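## Task

Take the cap off the marker whose cap is red, while the other marker's cap stays fully seated. Every marker and cap must finish resting on the desk, the grippers must release everything and move away, and the robot must not topple or be left leaning.

## Robot and tools

ROBOT. A LinearBot: an omnidirectional wheeled base with a vertical column of roughly 1.75 m. A carriage rides the column (lift_m, 0 to 1 m) and carries two identical six-joint arms, each ending in a two-finger gripper. The arm bases sit near 0.57 m + lift_m above the floor, and carriage parts hang about 0.15 m lower than that. A hand can reach 0.78 m from its shoulder but only about 0.38 m beneath its arm base. A hand measures about 0.16 m long and 0.1 m wide (0.14 m with fingers open). Parked arm: joints 1-6 = 0, 0.05, 0.05, 1.45, 0, 0; with both parked the robot spans about 0.95 m wide by 0.7 m long. Cameras: carriage_camera is fixed, facing forward and tilted about 20 degrees down; left_wrist_camera and right_wrist_camera look out beyond each hand's fingertips.

FRAMES. Base frame: origin on the floor below the base centre, x forward, y left, z up. left_hand and right_hand report the midpoint between each hand's pads in this frame, plus quat_wxyz (rotation from base axes to hand axes; hand z runs along the fingers, fingers open along hand y; an upward-pointing hand with joints 1, 5, 6 at 0 reads (1,0,0,0)). These readings drift from truth, more at long reach. base_odometry is relative to the base pose at scene start, counts wheel turns only (slip looks like travel); heading is left-positive, -3.142 to 3.142.

execute_actions(actions, cameras). actions is a list holding one action or none (empty = just report state and images). An action may have base, joints, or both; its motions start together and may finish at different times. base takes exactly one key, each a relative offset from where the last reported state placed the base: translate_m (metres, forward positive, -2 to 2), strafe_m (metres, left positive, -2 to 2), rotate_rad (radians, counter-clockwise/left positive, -6.3 to 6.3). joints is a single name-to-value map of absolute targets, covering both arms: lift_m (m, 0 to 1); for each side X in left/right: X_joint1_rad (-2.617 to 3.054, swings arm about vertical, 0 forward, positive left), X_joint2_rad (0 to 3.141, shoulder: 0 upper arm level pointing back, 1.57 vertical, 3.14 level forward), X_joint3_rad (0 to 3.141, elbow: 0 folded, 3.14 straight), X_joint4_rad (-1.57 to 1.57, wrist pitch, positive lifts fingertips), X_joint5_rad (-1.57 to 1.57, wrist yaw, positive turns fingertips to the right, opposite sense to joint 1), X_joint6_rad (-2.094 to 2.094, roll about finger axis, positive clockwise viewed from forearm), X_gripper_m (0 to 0.093 m pad gap). Omitted joints or base may keep driving toward earlier targets unseen. Unknown keys or out-of-range numbers reject the whole call with no motion. One action runs at most 15 s. cameras: list of names or "all"; null/omitted gives all, [] gives none.

wait(seconds): 0 to 10 s, commands nothing, returns the same report. zoom_image(camera, region): region [x0, y0, x1, y1] in pixels of that camera's latest full image, origin top-left, at most 504 by 504. finished_scene(scene): ends the given scene (1 or 2) irreversibly and reports success; the goal must still hold then. If a call reports a stop, later motion calls in the same reply are skipped.

RESULTS. A pictures line lists which camera each image came from. joint_positions gives current values; tolerances for done: lift 0.004, joint1/5/6 0.02, joint2/3 0.055, joint4 0.04, gripper 0.004. base_status and joint_status: done (for the base, wheels turned the full amount even if slipping; tiny moves may fall short yet say done); off_target (resting away from target, may still be pushing; normal for a gripper holding something); contact_stop or time_out (old target dropped, holds where it stopped); not_followed with a line joint command not followed and a cause (a self-collision check blocked that arm's targets; gripper targets still run; the blocked targets may be retried on later actions until valid targets are given); limit_stop_at_motor_heat (heat stop; resend the target). on_its_own lists uncommanded behaviour; held at means the target held, not the position. motor_effort: percent of maximum, positive toward larger joint values, bracket = peak in last action; readings carry fixed bias plus noise. Lift effort grows with load; if it keeps dropping while lowering, a hand is resting on something. drive_wheels (ignore sign) higher at rest than after a free drive means the base is pressing something. ARM HIT means an arm struck the robot hard. MOTOR HOT warns from 75 °C; OVER-TEMPERATURE FAULT at 90 °C halts that arm 10 s, and at 100 °C the arm goes limp and drops. Outstretched arms heat quickly even empty, and holding loads heats motors even while you think.

CAUTIONS. Drives stop on contact only after the hit, sometimes late; arms are largely unwatched during turns and arm-moving actions, and the base may roll 0.3 m after an arm touch. After a blocked drive, back off about 0.2 m along the path (undo a turn), repeat if still pressed. The base can slide under a desk edge that the column then strikes; reversing into an edge can topple the robot. Arms and grippers have no contact stop: blocked arms keep pressing and snap to target once free. Keep arms from hitting or pressing on each other; if an arm is blocked, move only it clear first, then the other. Tipping risk grows with a high carriage, extended arms, loads, pulling, or abrupt stops; only images show leaning. A level hand sags 10-17 cm under 1 kg; grip force is about 45-60 N per pad. Avoid dropping, slamming or shoving objects; release and retract when finished. The robot keeps its last command while you think.

Each tool is called after "Emit:" as name(argument=value, ...) on one line, values as JSON.

## Session

Emit:
execute_actions(actions=[])

Scene clock: 0.00 s.
base_odometry: x=+0.000 y=+0.000 heading=+0.000 (m, m, rad; odometry frame)
base_status: not commanded
joint_positions: lift_m=+0.301 left_joint1_rad=+0.005 left_joint2_rad=+0.021 left_joint3_rad=+0.063 left_joint4_rad=+1.440 left_joint5_rad=+0.009 left_joint6_rad=+0.039 left_gripper_m=+0.095 right_joint1_rad=+0.006 right_joint2_rad=+0.062 right_joint3_rad=+0.031 right_joint4_rad=+1.475 right_joint5_rad=-0.031 right_joint6_rad=+0.048 right_gripper_m=+0.094
joint_status: not commanded
motor_effort: lift_m=+16 drive_wheels=-3 (%)
left_hand: x=+0.2872 y=+0.3167 z=+1.3205 quat_wxyz=(+0.999, +0.005, +0.044, +0.021) (m; base frame)
right_hand: x=+0.3014 y=-0.3127 z=+1.3124 quat_wxyz=(+0.997, -0.014, +0.064, +0.028) (m; base frame)
pictures: carriage_camera, left_wrist_camera, right_wrist_camera
Images, in order (width x height): carriage_camera 672x504, left_wrist_camera 672x504, right_wrist_camera 672x504.

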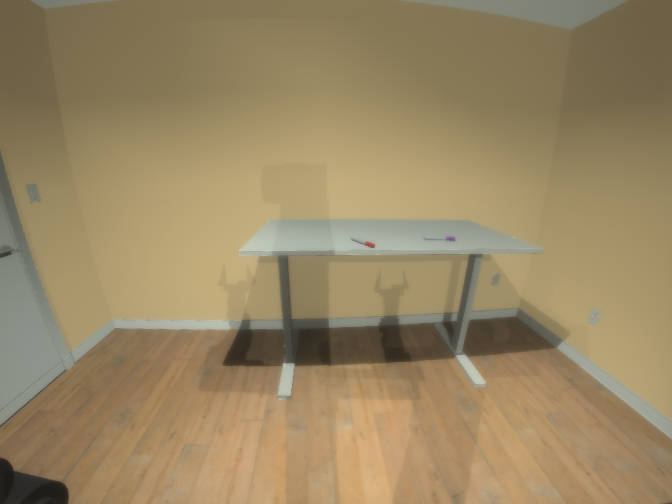

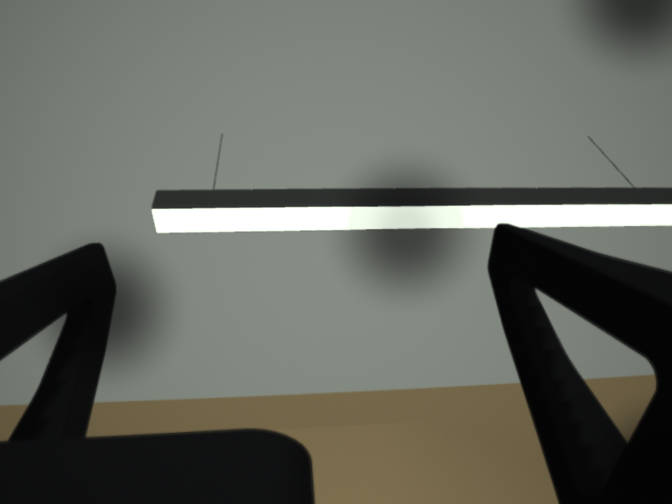

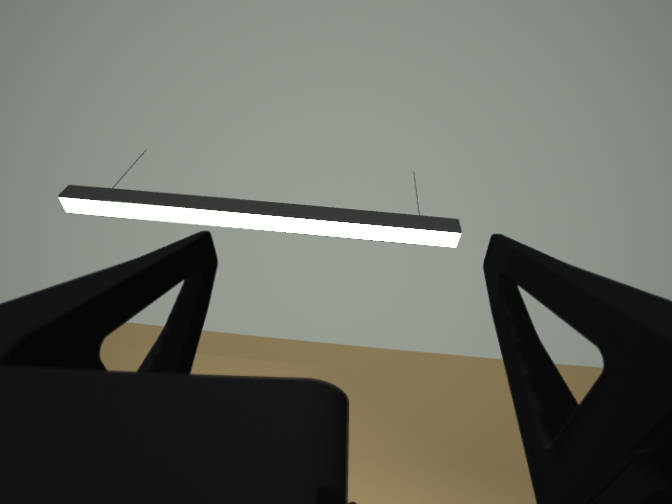

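Emit:
execute_actions(actions=[{"base":{"translate_m":0.6},"joints":{"lift_m":0.55,"left_joint1_rad":-0.5,"right_joint1_rad":0.5,"left_joint2_rad":1.7,"left_joint3_rad":1.5,"left_joint4_rad":-1.3,"right_joint2_rad":1.7,"right_joint3_rad":1.5,"right_joint4_rad":-1.3}}])

Scene clock: 17.13 s.
base_odometry: x=+0.600 y=+0.000 heading=+0.000 (m, m, rad; odometry frame)
base_status: done
joint_positions: lift_m=+0.550 left_joint1_rad=-0.494 left_joint2_rad=+1.699 left_joint3_rad=+1.474 left_joint4_rad=-1.289 left_joint5_rad=+0.009 left_joint6_rad=+0.039 left_gripper_m=+0.095 right_joint1_rad=+0.492 right_joint2_rad=+1.689 right_joint3_rad=+1.483 right_joint4_rad=-1.291 right_joint5_rad=-0.031 right_joint6_rad=+0.048 right_gripper_m=+0.094
joint_status: all done
motor_effort: lift_m=+17(22) drive_wheels=-4(14) (%)
left_hand: x=+0.5480 y=+0.1652 z=+1.2691 quat_wxyz=(+0.027, +0.263, +0.964, -0.011) (m; base frame)
right_hand: x=+0.5477 y=-0.1618 z=+1.2746 quat_wxyz=(+0.032, -0.221, +0.975, +0.025) (m; base frame)
pictures: carriage_camera, left_wrist_camera, right_wrist_camera
Images, in order (width x height): carriage_camera 672x504, left_wrist_camera 672x504, right_wrist_camera 672x504.

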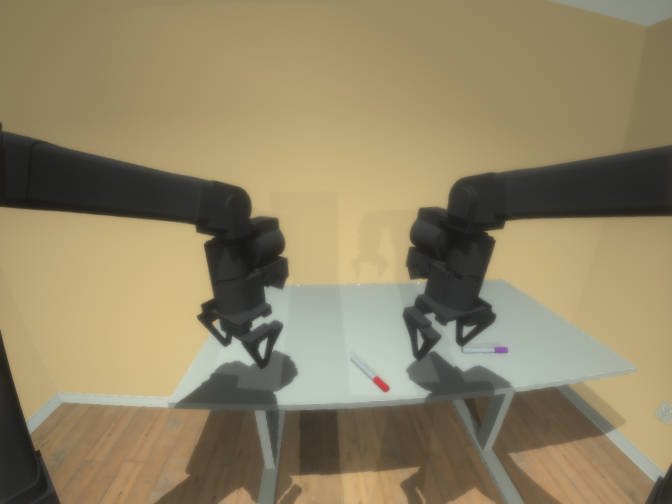

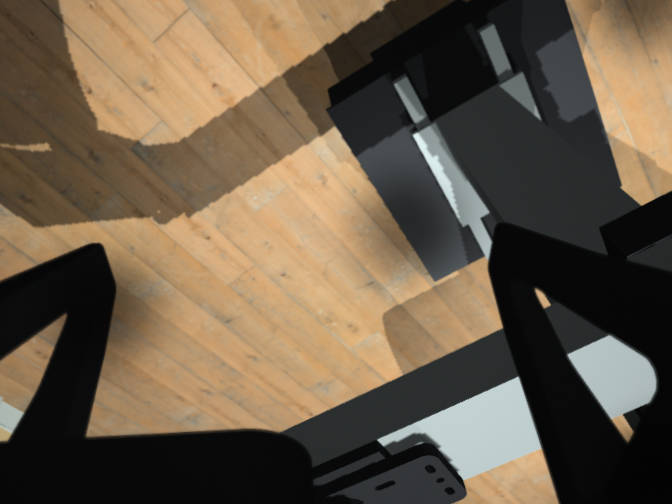

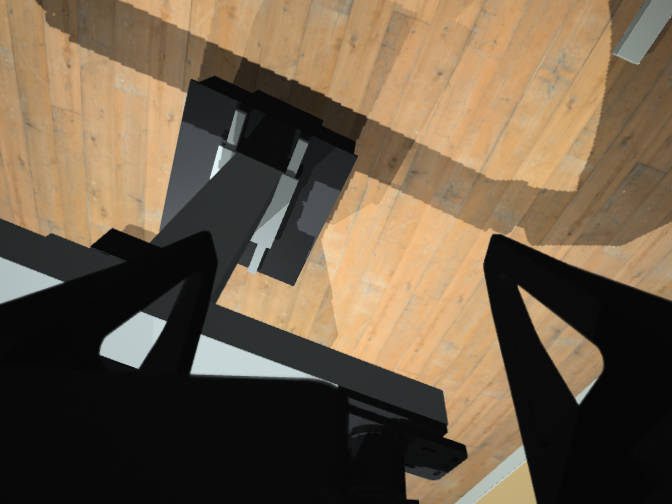

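Emit:
execute_actions(actions=[{"base":{"rotate_rad":-0.6},"joints":{"left_joint2_rad":1.9,"left_joint3_rad":1.6,"left_joint4_rad":-1.0,"left_joint5_rad":0.46,"left_joint6_rad":-2.0,"right_joint2_rad":1.9,"right_joint3_rad":1.6,"right_joint4_rad":-1.0,"right_joint5_rad":-0.46,"right_joint6_rad":2.0,"left_joint1_rad":-0.4,"right_joint1_rad":0.4,"left_gripper_m":0.06,"right_gripper_m":0.06}}], cameras=[])

Emit:
execute_actions(actions=[{"base":{"strafe_m":0.4},"joints":{"lift_m":0.4}}])

Scene clock: 34.97 s.
base_odometry: x=+0.600 y=+0.000 heading=-0.599 (m, m, rad; odometry frame)
base_status: done
joint_positions: lift_m=+0.550 left_joint1_rad=-0.396 left_joint2_rad=+1.904 left_joint3_rad=+1.588 left_joint4_rad=-1.005 left_joint5_rad=+0.454 left_joint6_rad=-1.993 left_gripper_m=+0.060 right_joint1_rad=+0.403 right_joint2_rad=+1.899 right_joint3_rad=+1.599 right_joint4_rad=-0.994 right_joint5_rad=-0.453 right_joint6_rad=+1.996 right_gripper_m=+0.060
joint_status: all done
motor_effort: lift_m=+17(17) drive_wheels=+8(14) (%)
left_hand: x=+0.6202 y=+0.0888 z=+1.2579 quat_wxyz=(-0.163, -0.673, +0.695, -0.195) (m; base frame)
right_hand: x=+0.6232 y=-0.0844 z=+1.2638 quat_wxyz=(-0.158, +0.668, +0.697, +0.206) (m; base frame)
pictures: none
No camera images: the call's "cameras" was empty. Leave "cameras" out to get every camera's image.

Scene clock: 37.67 s.
base_odometry: x=+0.809 y=+0.304 heading=-0.596 (m, m, rad; odometry frame)
base_status: strafe_m contact_stop (by the wheels' count: +0.368 of +0.400)
joint_positions: lift_m=+0.401 left_joint1_rad=-0.397 left_joint2_rad=+1.899 left_joint3_rad=+1.589 left_joint4_rad=-1.004 left_joint5_rad=+0.457 left_joint6_rad=-1.995 left_gripper_m=+0.060 right_joint1_rad=+0.406 right_joint2_rad=+1.894 right_joint3_rad=+1.601 right_joint4_rad=-0.994 right_joint5_rad=-0.460 right_joint6_rad=+1.997 right_gripper_m=+0.060
joint_status: all done
motor_effort: lift_m=+12(15) drive_wheels=+22(66) (%)
left_hand: x=+0.6201 y=+0.0877 z=+1.1111 quat_wxyz=(-0.164, -0.672, +0.695, -0.198) (m; base frame)
right_hand: x=+0.6226 y=-0.0824 z=+1.1178 quat_wxyz=(-0.161, +0.666, +0.697, +0.210) (m; base frame)
pictures: carriage_camera, left_wrist_camera, right_wrist_camera
Images, in order (width x height): carriage_camera 672x504, left_wrist_camera 672x504, right_wrist_camera 672x504.

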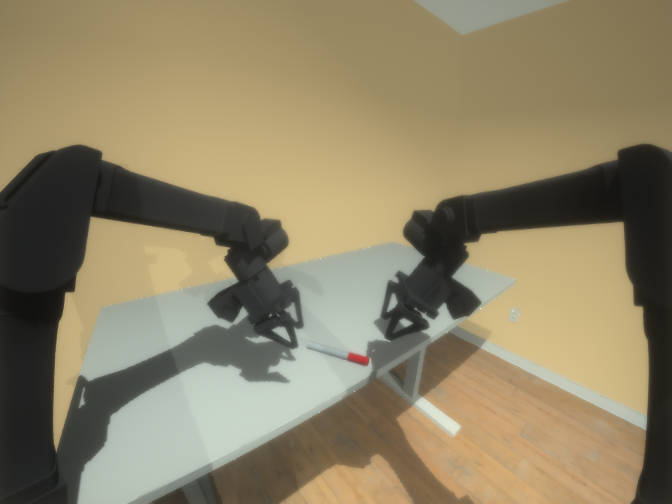

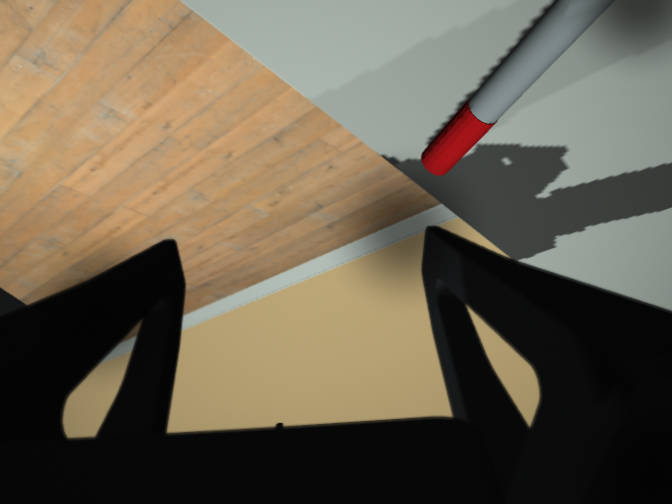

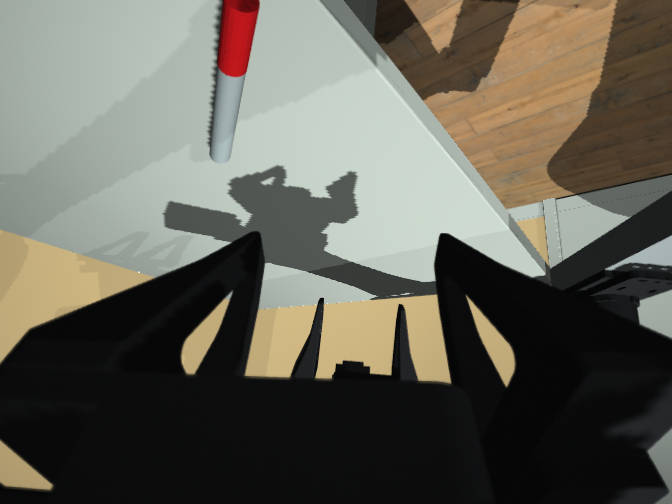

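Emit:
execute_actions(actions=[{"base":{"strafe_m":-0.2},"joints":{"left_joint1_rad":-0.6,"left_joint2_rad":2.05,"left_joint3_rad":1.75,"left_joint4_rad":-1.27,"left_joint5_rad":0,"left_joint6_rad":-1.2,"right_joint1_rad":0.1,"lift_m":0.45}}], cameras=[])

Emit:
execute_actions(actions=[{"base":{"rotate_rad":0.6}}], cameras=[])

Emit:
execute_actions(actions=[{"base":{"strafe_m":-0.3}}], cameras=[])

Emit:
execute_actions(actions=[{"base":{"translate_m":0.11},"joints":{"lift_m":0.38}}])

Scene clock: 47.70 s.
base_odometry: x=+0.696 y=+0.139 heading=-0.598 (m, m, rad; odometry frame)
base_status: done
joint_positions: lift_m=+0.450 left_joint1_rad=-0.604 left_joint2_rad=+2.031 left_joint3_rad=+1.735 left_joint4_rad=-1.266 left_joint5_rad=+0.005 left_joint6_rad=-1.207 left_gripper_m=+0.060 right_joint1_rad=+0.096 right_joint2_rad=+1.898 right_joint3_rad=+1.601 right_joint4_rad=-0.993 right_joint5_rad=-0.461 right_joint6_rad=+1.997 right_gripper_m=+0.060
joint_status: all done
motor_effort: lift_m=+17(28) drive_wheels=+6(12) (%)
left_hand: x=+0.5886 y=+0.0954 z=+1.1254 quat_wxyz=(+0.001, -0.297, +0.955, -0.005) (m; base frame)
right_hand: x=+0.6777 y=-0.2019 z=+1.1655 quat_wxyz=(-0.128, +0.766, +0.586, +0.231) (m; base frame)
pictures: none
No camera images: the call's "cameras" was empty. Leave "cameras" out to get every camera's image.

Scene clock: 49.83 s.
base_odometry: x=+0.697 y=+0.139 heading=+0.001 (m, m, rad; odometry frame)
base_status: done
joint_positions: lift_m=+0.450 left_joint1_rad=-0.601 left_joint2_rad=+2.033 left_joint3_rad=+1.735 left_joint4_rad=-1.266 left_joint5_rad=+0.003 left_joint6_rad=-1.207 left_gripper_m=+0.060 right_joint1_rad=+0.095 right_joint2_rad=+1.898 right_joint3_rad=+1.601 right_joint4_rad=-0.994 right_joint5_rad=-0.461 right_joint6_rad=+1.997 right_gripper_m=+0.060
joint_status: not commanded
motor_effort: lift_m=+17(17) drive_wheels=+9(17) (%)
left_hand: x=+0.5893 y=+0.0965 z=+1.1249 quat_wxyz=(+0.001, -0.298, +0.955, -0.004) (m; base frame)
right_hand: x=+0.6776 y=-0.2024 z=+1.1654 quat_wxyz=(-0.128, +0.766, +0.586, +0.231) (m; base frame)
pictures: none
No camera images: the call's "cameras" was empty. Leave "cameras" out to get every camera's image.

Scene clock: 52.43 s.
base_odometry: x=+0.698 y=-0.161 heading=+0.003 (m, m, rad; odometry frame)
base_status: done
joint_positions: lift_m=+0.450 left_joint1_rad=-0.601 left_joint2_rad=+2.033 left_joint3_rad=+1.735 left_joint4_rad=-1.267 left_joint5_rad=+0.003 left_joint6_rad=-1.207 left_gripper_m=+0.060 right_joint1_rad=+0.095 right_joint2_rad=+1.898 right_joint3_rad=+1.601 right_joint4_rad=-0.995 right_joint5_rad=-0.461 right_joint6_rad=+1.997 right_gripper_m=+0.060
joint_status: not commanded
motor_effort: lift_m=+17(17) drive_wheels=+5(16) (%)
left_hand: x=+0.5893 y=+0.0966 z=+1.1249 quat_wxyz=(+0.001, -0.298, +0.955, -0.004) (m; base frame)
right_hand: x=+0.6775 y=-0.2022 z=+1.1654 quat_wxyz=(-0.128, +0.766, +0.586, +0.230) (m; base frame)
pictures: none
No camera images: the call's "cameras" was empty. Leave "cameras" out to get every camera's image.

Scene clock: 54.17 s.
base_odometry: x=+0.808 y=-0.162 heading=+0.002 (m, m, rad; odometry frame)
base_status: done
joint_positions: lift_m=+0.380 left_joint1_rad=-0.601 left_joint2_rad=+2.044 left_joint3_rad=+1.735 left_joint4_rad=-1.269 left_joint5_rad=+0.002 left_joint6_rad=-1.206 left_gripper_m=+0.060 right_joint1_rad=+0.097 right_joint2_rad=+1.898 right_joint3_rad=+1.601 right_joint4_rad=-0.997 right_joint5_rad=-0.461 right_joint6_rad=+1.997 right_gripper_m=+0.060
joint_status: all done
motor_effort: lift_m=+15(14) drive_wheels=+4(16) (%)
left_hand: x=+0.5887 y=+0.0974 z=+1.0509 quat_wxyz=(-0.003, -0.298, +0.955, +0.002) (m; base frame)
right_hand: x=+0.6768 y=-0.2015 z=+1.0958 quat_wxyz=(-0.128, +0.766, +0.586, +0.230) (m; base frame)
pictures: carriage_camera, left_wrist_camera, right_wrist_camera
Images, in order (width x height): carriage_camera 672x504, left_wrist_camera 672x504, right_wrist_camera 672x504.

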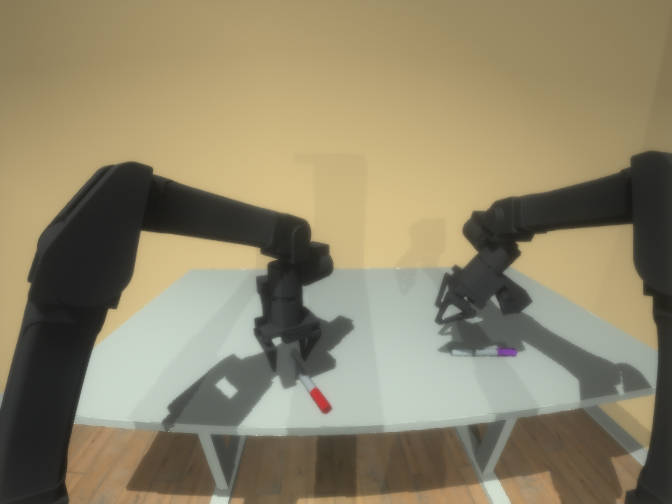

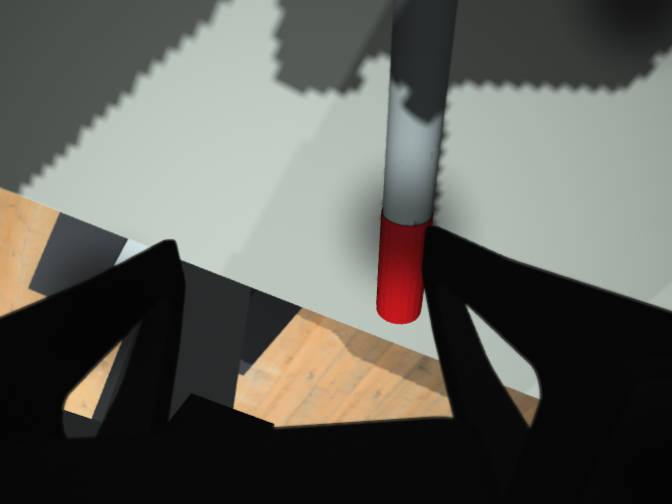

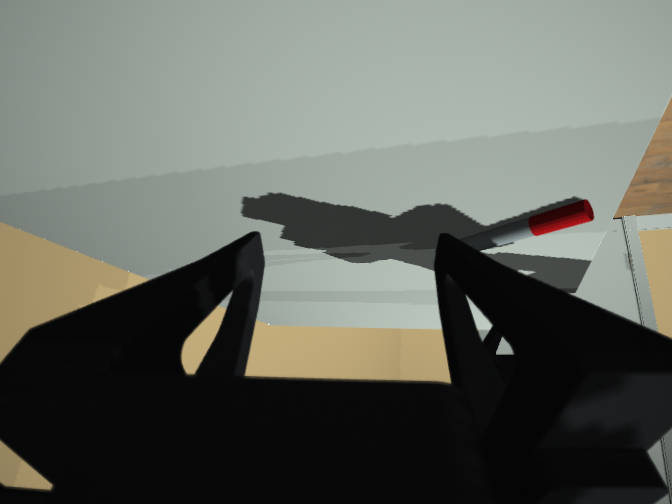

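Emit:
execute_actions(actions=[{"base":{"translate_m":0.05},"joints":{"lift_m":0.355,"left_joint1_rad":-0.62,"right_joint3_rad":1.7}}])

Scene clock: 57.20 s.
base_odometry: x=+0.858 y=-0.162 heading=+0.000 (m, m, rad; odometry frame)
base_status: done
joint_positions: lift_m=+0.355 left_joint1_rad=-0.620 left_joint2_rad=+2.048 left_joint3_rad=+1.735 left_joint4_rad=-1.271 left_joint5_rad=+0.002 left_joint6_rad=-1.206 left_gripper_m=+0.060 right_joint1_rad=+0.097 right_joint2_rad=+1.896 right_joint3_rad=+1.691 right_joint4_rad=-0.997 right_joint5_rad=-0.461 right_joint6_rad=+1.997 right_gripper_m=+0.060
joint_status: all done
motor_effort: lift_m=+14(14) drive_wheels=-10(17) (%)
left_hand: x=+0.5841 y=+0.0916 z=+1.0244 quat_wxyz=(-0.005, -0.289, +0.957, +0.005) (m; base frame)
right_hand: x=+0.6961 y=-0.1996 z=+1.1003 quat_wxyz=(-0.105, +0.754, +0.591, +0.266) (m; base frame)
pictures: carriage_camera, left_wrist_camera, right_wrist_camera
Images, in order (width x height): carriage_camera 672x504, left_wrist_camera 672x504, right_wrist_camera 672x504.

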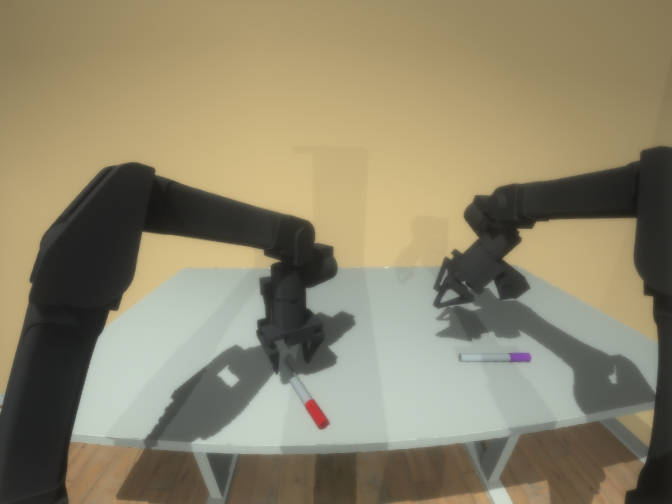

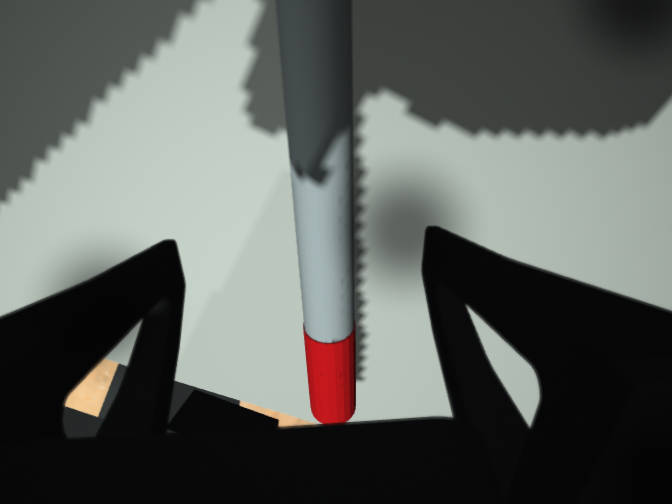

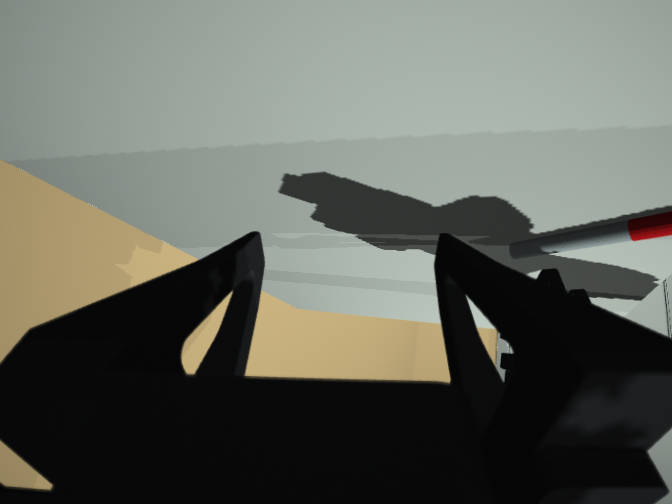

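Emit:
execute_actions(actions=[{"joints":{"lift_m":0.325}}])

Scene clock: 58.80 s.
base_odometry: x=+0.858 y=-0.162 heading=+0.000 (m, m, rad; odometry frame)
base_status: not commanded
joint_positions: lift_m=+0.325 left_joint1_rad=-0.620 left_joint2_rad=+2.051 left_joint3_rad=+1.735 left_joint4_rad=-1.271 left_joint5_rad=+0.002 left_joint6_rad=-1.206 left_gripper_m=+0.060 right_joint1_rad=+0.097 right_joint2_rad=+1.897 right_joint3_rad=+1.694 right_joint4_rad=-0.997 right_joint5_rad=-0.461 right_joint6_rad=+1.997 right_gripper_m=+0.060
joint_status: all done
motor_effort: lift_m=+14(15) drive_wheels=-10(10) (%)
left_hand: x=+0.5841 y=+0.0917 z=+0.9935 quat_wxyz=(-0.005, -0.289, +0.957, +0.006) (m; base frame)
right_hand: x=+0.6967 y=-0.1996 z=+1.0710 quat_wxyz=(-0.105, +0.754, +0.591, +0.267) (m; base frame)
pictures: carriage_camera, left_wrist_camera, right_wrist_camera
Images, in order (width x height): carriage_camera 672x504, left_wrist_camera 672x504, right_wrist_camera 672x504.

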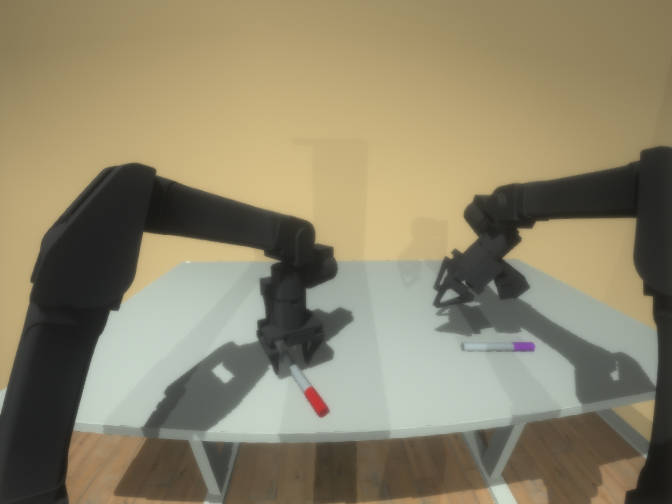

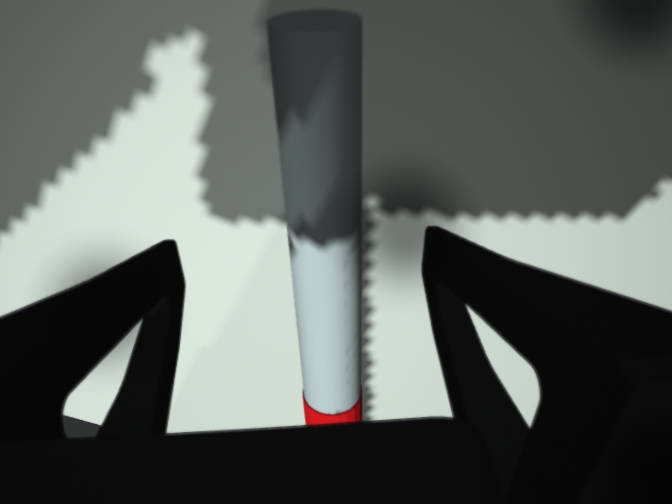

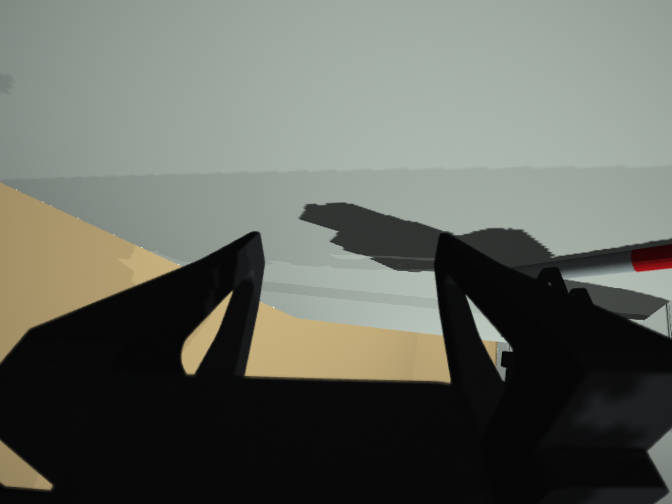

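Emit:
execute_actions(actions=[{"joints":{"lift_m":0.317}}], cameras=[])

Emit:
execute_actions(actions=[{"joints":{"left_gripper_m":0.0}}], cameras=["left_wrist_camera"])

Emit:
execute_actions(actions=[{"joints":{"lift_m":0.4,"left_joint6_rad":-2.07,"left_joint1_rad":-0.5,"right_joint1_rad":0.25,"right_joint2_rad":1.9,"right_joint3_rad":1.35,"right_joint4_rad":-0.8,"right_joint5_rad":-0.65,"right_joint6_rad":1.85}}])

Scene clock: 63.67 s.
base_odometry: x=+0.858 y=-0.162 heading=+0.000 (m, m, rad; odometry frame)
base_status: not commanded
joint_positions: lift_m=+0.317 left_joint1_rad=-0.620 left_joint2_rad=+2.053 left_joint3_rad=+1.735 left_joint4_rad=-1.271 left_joint5_rad=+0.002 left_joint6_rad=-1.206 left_gripper_m=+0.060 right_joint1_rad=+0.097 right_joint2_rad=+1.898 right_joint3_rad=+1.694 right_joint4_rad=-0.997 right_joint5_rad=-0.461 right_joint6_rad=+1.997 right_gripper_m=+0.060
joint_status: all done
motor_effort: lift_m=+14(15) drive_wheels=-10(12) (%)
left_hand: x=+0.5840 y=+0.0917 z=+0.9847 quat_wxyz=(-0.006, -0.289, +0.957, +0.006) (m; base frame)
right_hand: x=+0.6969 y=-0.1995 z=+1.0625 quat_wxyz=(-0.105, +0.754, +0.591, +0.267) (m; base frame)
pictures: none
No camera images: the call's "cameras" was empty. Leave "cameras" out to get every camera's image.

Scene clock: 64.30 s.
base_odometry: x=+0.858 y=-0.162 heading=+0.000 (m, m, rad; odometry frame)
base_status: not commanded
joint_positions: lift_m=+0.317 left_joint1_rad=-0.620 left_joint2_rad=+2.053 left_joint3_rad=+1.735 left_joint4_rad=-1.271 left_joint5_rad=+0.001 left_joint6_rad=-1.206 left_gripper_m=+0.017 right_joint1_rad=+0.097 right_joint2_rad=+1.898 right_joint3_rad=+1.694 right_joint4_rad=-0.997 right_joint5_rad=-0.461 right_joint6_rad=+1.997 right_gripper_m=+0.060
joint_status: left_gripper_m off_target (ended at +0.017, target +0.000)
motor_effort: lift_m=+15(15) drive_wheels=+4(10) (%)
left_hand: x=+0.5840 y=+0.0917 z=+0.9847 quat_wxyz=(-0.006, -0.289, +0.957, +0.007) (m; base frame)
right_hand: x=+0.6969 y=-0.1995 z=+1.0625 quat_wxyz=(-0.105, +0.754, +0.591, +0.267) (m; base frame)
pictures: left_wrist_camera
Images, in order (width x height): left_wrist_camera 672x504.

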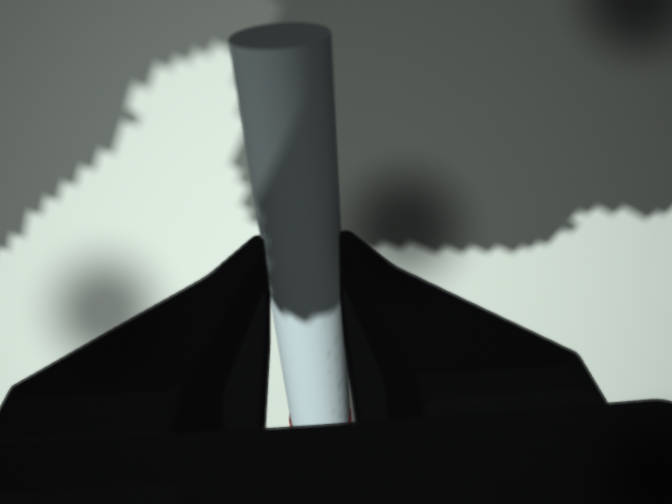

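Scene clock: 65.67 s.
base_odometry: x=+0.858 y=-0.162 heading=+0.000 (m, m, rad; odometry frame)
base_status: not commanded
joint_positions: lift_m=+0.400 left_joint1_rad=-0.493 left_joint2_rad=+2.052 left_joint3_rad=+1.735 left_joint4_rad=-1.270 left_joint5_rad=-0.003 left_joint6_rad=-2.063 left_gripper_m=+0.017 right_joint1_rad=+0.258 right_joint2_rad=+1.898 right_joint3_rad=+1.366 right_joint4_rad=-0.799 right_joint5_rad=-0.649 right_joint6_rad=+1.853 right_gripper_m=+0.060
joint_status: all done
motor_effort: lift_m=+17(20) drive_wheels=+3(11) (%)
left_hand: x=+0.6105 y=+0.1342 z=+1.0675 quat_wxyz=(-0.001, -0.707, +0.707, +0.008) (m; base frame)
right_hand: x=+0.6238 y=-0.1164 z=+1.0711 quat_wxyz=(-0.220, +0.647, +0.685, +0.254) (m; base frame)
pictures: carriage_camera, left_wrist_camera, right_wrist_camera
Images, in order (width x height): carriage_camera 672x504, left_wrist_camera 672x504, right_wrist_camera 672x504.

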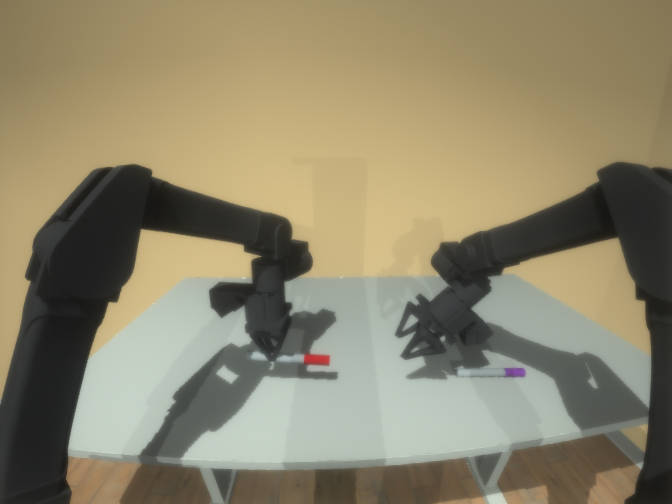

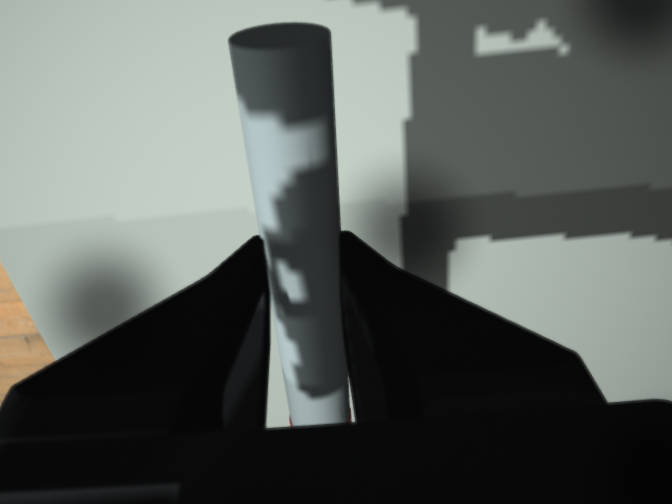

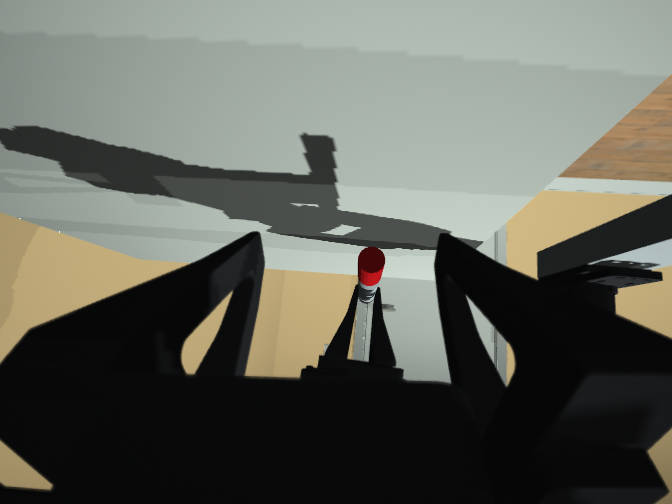

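Emit:
execute_actions(actions=[{"joints":{"left_joint6_rad":-2.09,"left_joint1_rad":-0.65,"right_joint1_rad":0.47,"right_joint2_rad":1.95,"right_joint4_rad":-0.58,"right_joint5_rad":-0.6,"right_joint6_rad":2.07}}])

Scene clock: 68.80 s.
base_odometry: x=+0.858 y=-0.162 heading=+0.000 (m, m, rad; odometry frame)
base_status: not commanded
joint_positions: lift_m=+0.400 left_joint1_rad=-0.657 left_joint2_rad=+2.052 left_joint3_rad=+1.735 left_joint4_rad=-1.270 left_joint5_rad=+0.002 left_joint6_rad=-2.083 left_gripper_m=+0.017 right_joint1_rad=+0.479 right_joint2_rad=+1.928 right_joint3_rad=+1.366 right_joint4_rad=-0.579 right_joint5_rad=-0.603 right_joint6_rad=+2.066 right_gripper_m=+0.060
joint_status: all done
motor_effort: lift_m=+17(17) drive_wheels=+4(10) (%)
left_hand: x=+0.5755 y=+0.0801 z=+1.0675 quat_wxyz=(-0.002, -0.654, +0.756, +0.008) (m; base frame)
right_hand: x=+0.6139 y=-0.0284 z=+1.0704 quat_wxyz=(-0.217, +0.621, +0.699, +0.280) (m; base frame)
pictures: carriage_camera, left_wrist_camera, right_wrist_camera
Images, in order (width x height): carriage_camera 672x504, left_wrist_camera 672x504, right_wrist_camera 672x504.

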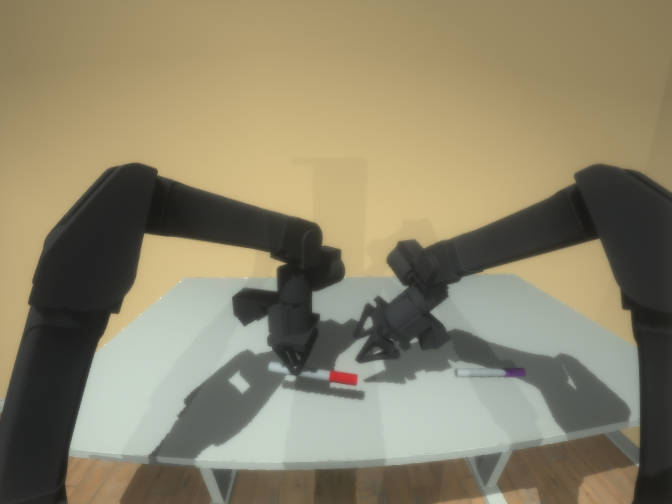

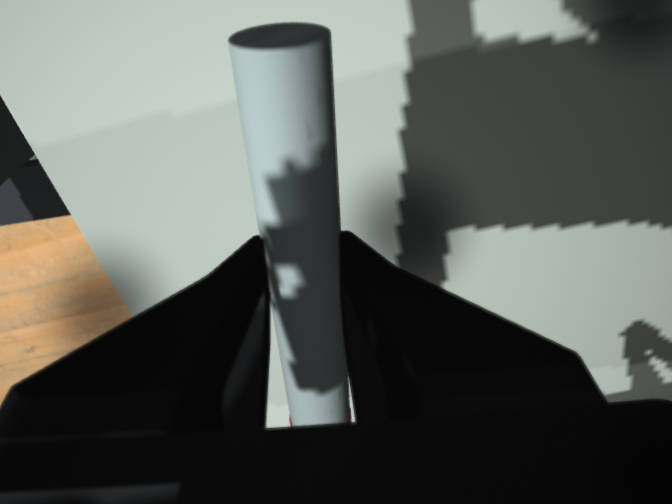

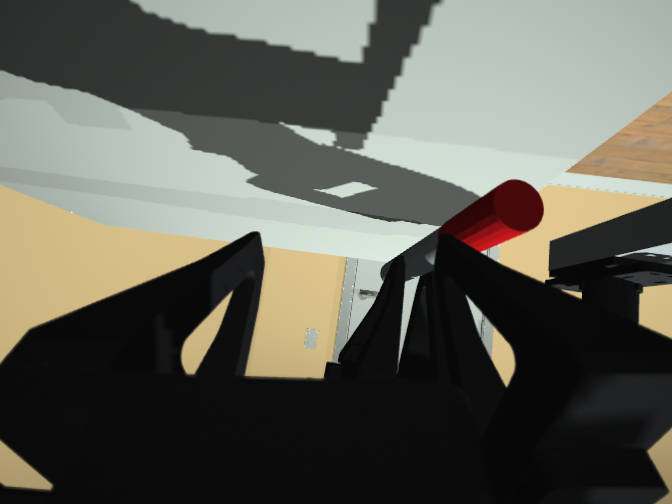

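Emit:
execute_actions(actions=[{"joints":{"left_joint1_rad":-0.5,"left_joint2_rad":2.2,"left_joint3_rad":2.02,"left_joint4_rad":-1.39,"right_joint1_rad":0.53,"right_joint2_rad":1.97,"right_joint6_rad":1.97,"right_gripper_m":0.07}}], cameras=[])

Emit:
execute_actions(actions=[{"joints":{"left_joint1_rad":-0.6}}])

Scene clock: 73.73 s.
base_odometry: x=+0.858 y=-0.162 heading=+0.000 (m, m, rad; odometry frame)
base_status: not commanded
joint_positions: lift_m=+0.400 left_joint1_rad=-0.493 left_joint2_rad=+2.202 left_joint3_rad=+2.003 left_joint4_rad=-1.378 left_joint5_rad=-0.002 left_joint6_rad=-2.083 left_gripper_m=+0.017 right_joint1_rad=+0.529 right_joint2_rad=+1.941 right_joint3_rad=+1.366 right_joint4_rad=-0.578 right_joint5_rad=-0.603 right_joint6_rad=+1.973 right_gripper_m=+0.070
joint_status: all done
motor_effort: lift_m=+17(17) drive_wheels=+4(4) (%)
left_hand: x=+0.6428 y=+0.1167 z=+1.0765 quat_wxyz=(+0.000, -0.714, +0.700, +0.003) (m; base frame)
right_hand: x=+0.5987 y=-0.0114 z=+1.0650 quat_wxyz=(-0.214, +0.571, +0.742, +0.279) (m; base frame)
pictures: none
No camera images: the call's "cameras" was empty. Leave "cameras" out to get every camera's image.

Scene clock: 74.40 s.
base_odometry: x=+0.858 y=-0.162 heading=+0.000 (m, m, rad; odometry frame)
base_status: not commanded
joint_positions: lift_m=+0.400 left_joint1_rad=-0.606 left_joint2_rad=+2.202 left_joint3_rad=+2.003 left_joint4_rad=-1.378 left_joint5_rad=+0.002 left_joint6_rad=-2.083 left_gripper_m=+0.017 right_joint1_rad=+0.529 right_joint2_rad=+1.941 right_joint3_rad=+1.366 right_joint4_rad=-0.578 right_joint5_rad=-0.603 right_joint6_rad=+1.973 right_gripper_m=+0.070
joint_status: all done
motor_effort: lift_m=+17(17) drive_wheels=+4(4) (%)
left_hand: x=+0.6172 y=+0.0750 z=+1.0765 quat_wxyz=(-0.001, -0.673, +0.740, +0.003) (m; base frame)
right_hand: x=+0.5987 y=-0.0114 z=+1.0650 quat_wxyz=(-0.214, +0.571, +0.742, +0.279) (m; base frame)
pictures: carriage_camera, left_wrist_camera, right_wrist_camera
Images, in order (width x height): carriage_camera 672x504, left_wrist_camera 672x504, right_wrist_camera 672x504.

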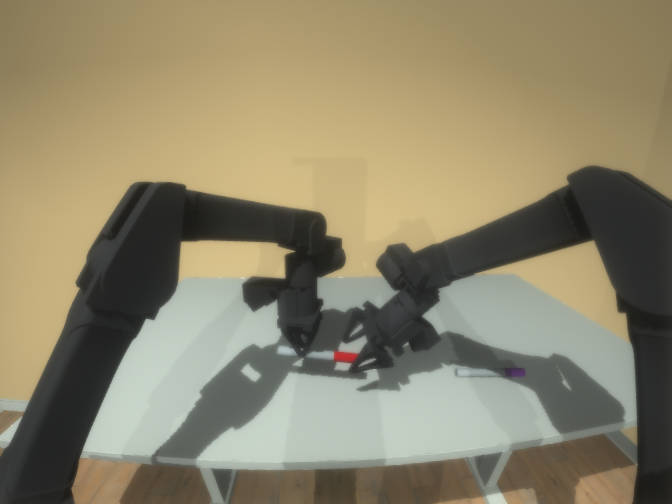

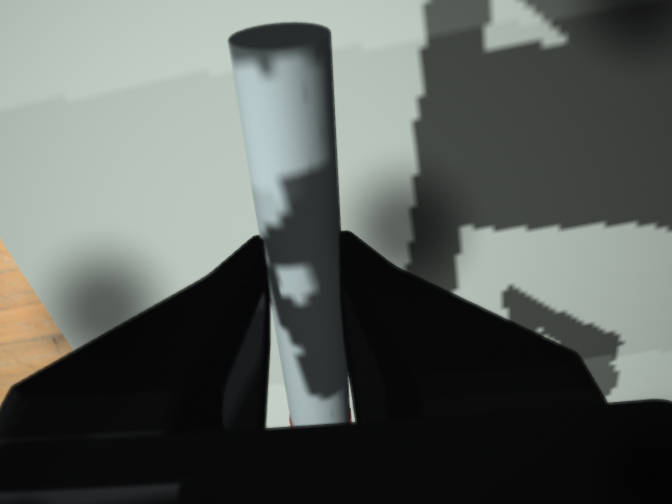

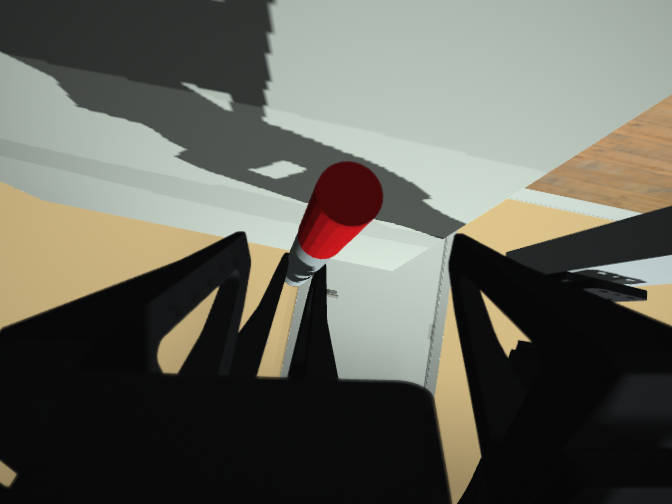

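Emit:
execute_actions(actions=[{"joints":{"right_joint2_rad":2.04,"right_joint4_rad":-0.5,"right_joint6_rad":2.09,"right_gripper_m":0.045}}])

Emit:
zoom_image(camera="carriage_camera", region=[250,280,450,400])

Scene clock: 79.33 s.
base_odometry: x=+0.858 y=-0.162 heading=+0.000 (m, m, rad; odometry frame)
base_status: not commanded
joint_positions: lift_m=+0.400 left_joint1_rad=-0.606 left_joint2_rad=+2.202 left_joint3_rad=+2.003 left_joint4_rad=-1.378 left_joint5_rad=+0.002 left_joint6_rad=-2.083 left_gripper_m=+0.017 right_joint1_rad=+0.529 right_joint2_rad=+2.025 right_joint3_rad=+1.366 right_joint4_rad=-0.498 right_joint5_rad=-0.603 right_joint6_rad=+2.086 right_gripper_m=+0.045
joint_status: all done
motor_effort: lift_m=+17(17) drive_wheels=+3(3) (%)
left_hand: x=+0.6172 y=+0.0750 z=+1.0765 quat_wxyz=(-0.001, -0.673, +0.740, +0.003) (m; base frame)
right_hand: x=+0.6089 y=-0.0055 z=+1.0360 quat_wxyz=(-0.230, +0.613, +0.708, +0.265) (m; base frame)
pictures: carriage_camera, left_wrist_camera, right_wrist_camera
Images, in order (width x height): carriage_camera 672x504, left_wrist_camera 672x504, right_wrist_camera 672x504.

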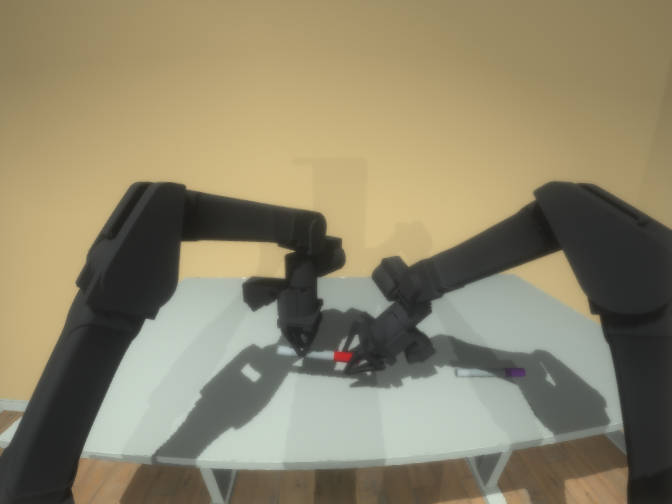

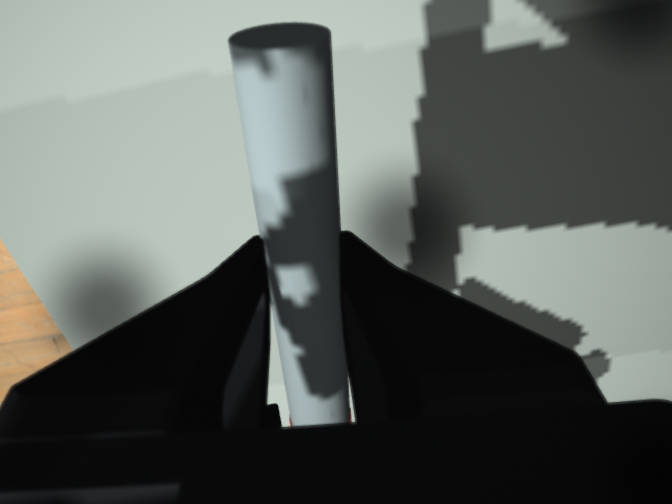

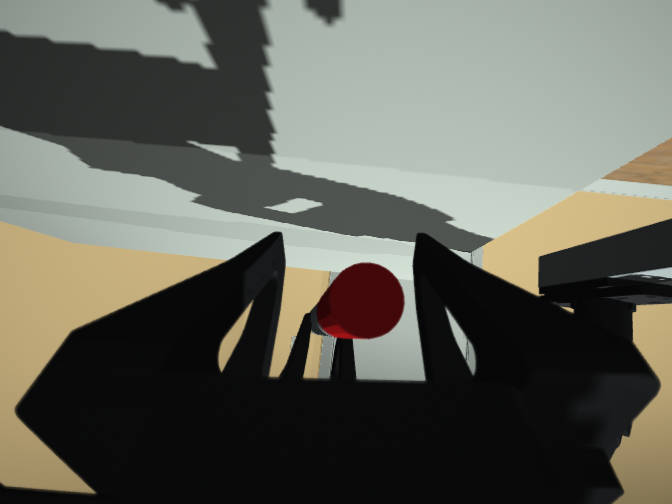

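Region (250, 280, 450, 400) of carriage_camera's 672x504 image, scaled by 2.520, with more detail than that image has; it fills the top 302 rows of this view, and the rest is white.

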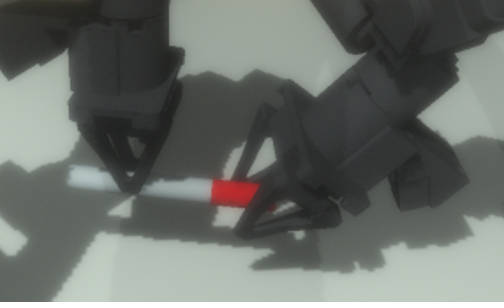

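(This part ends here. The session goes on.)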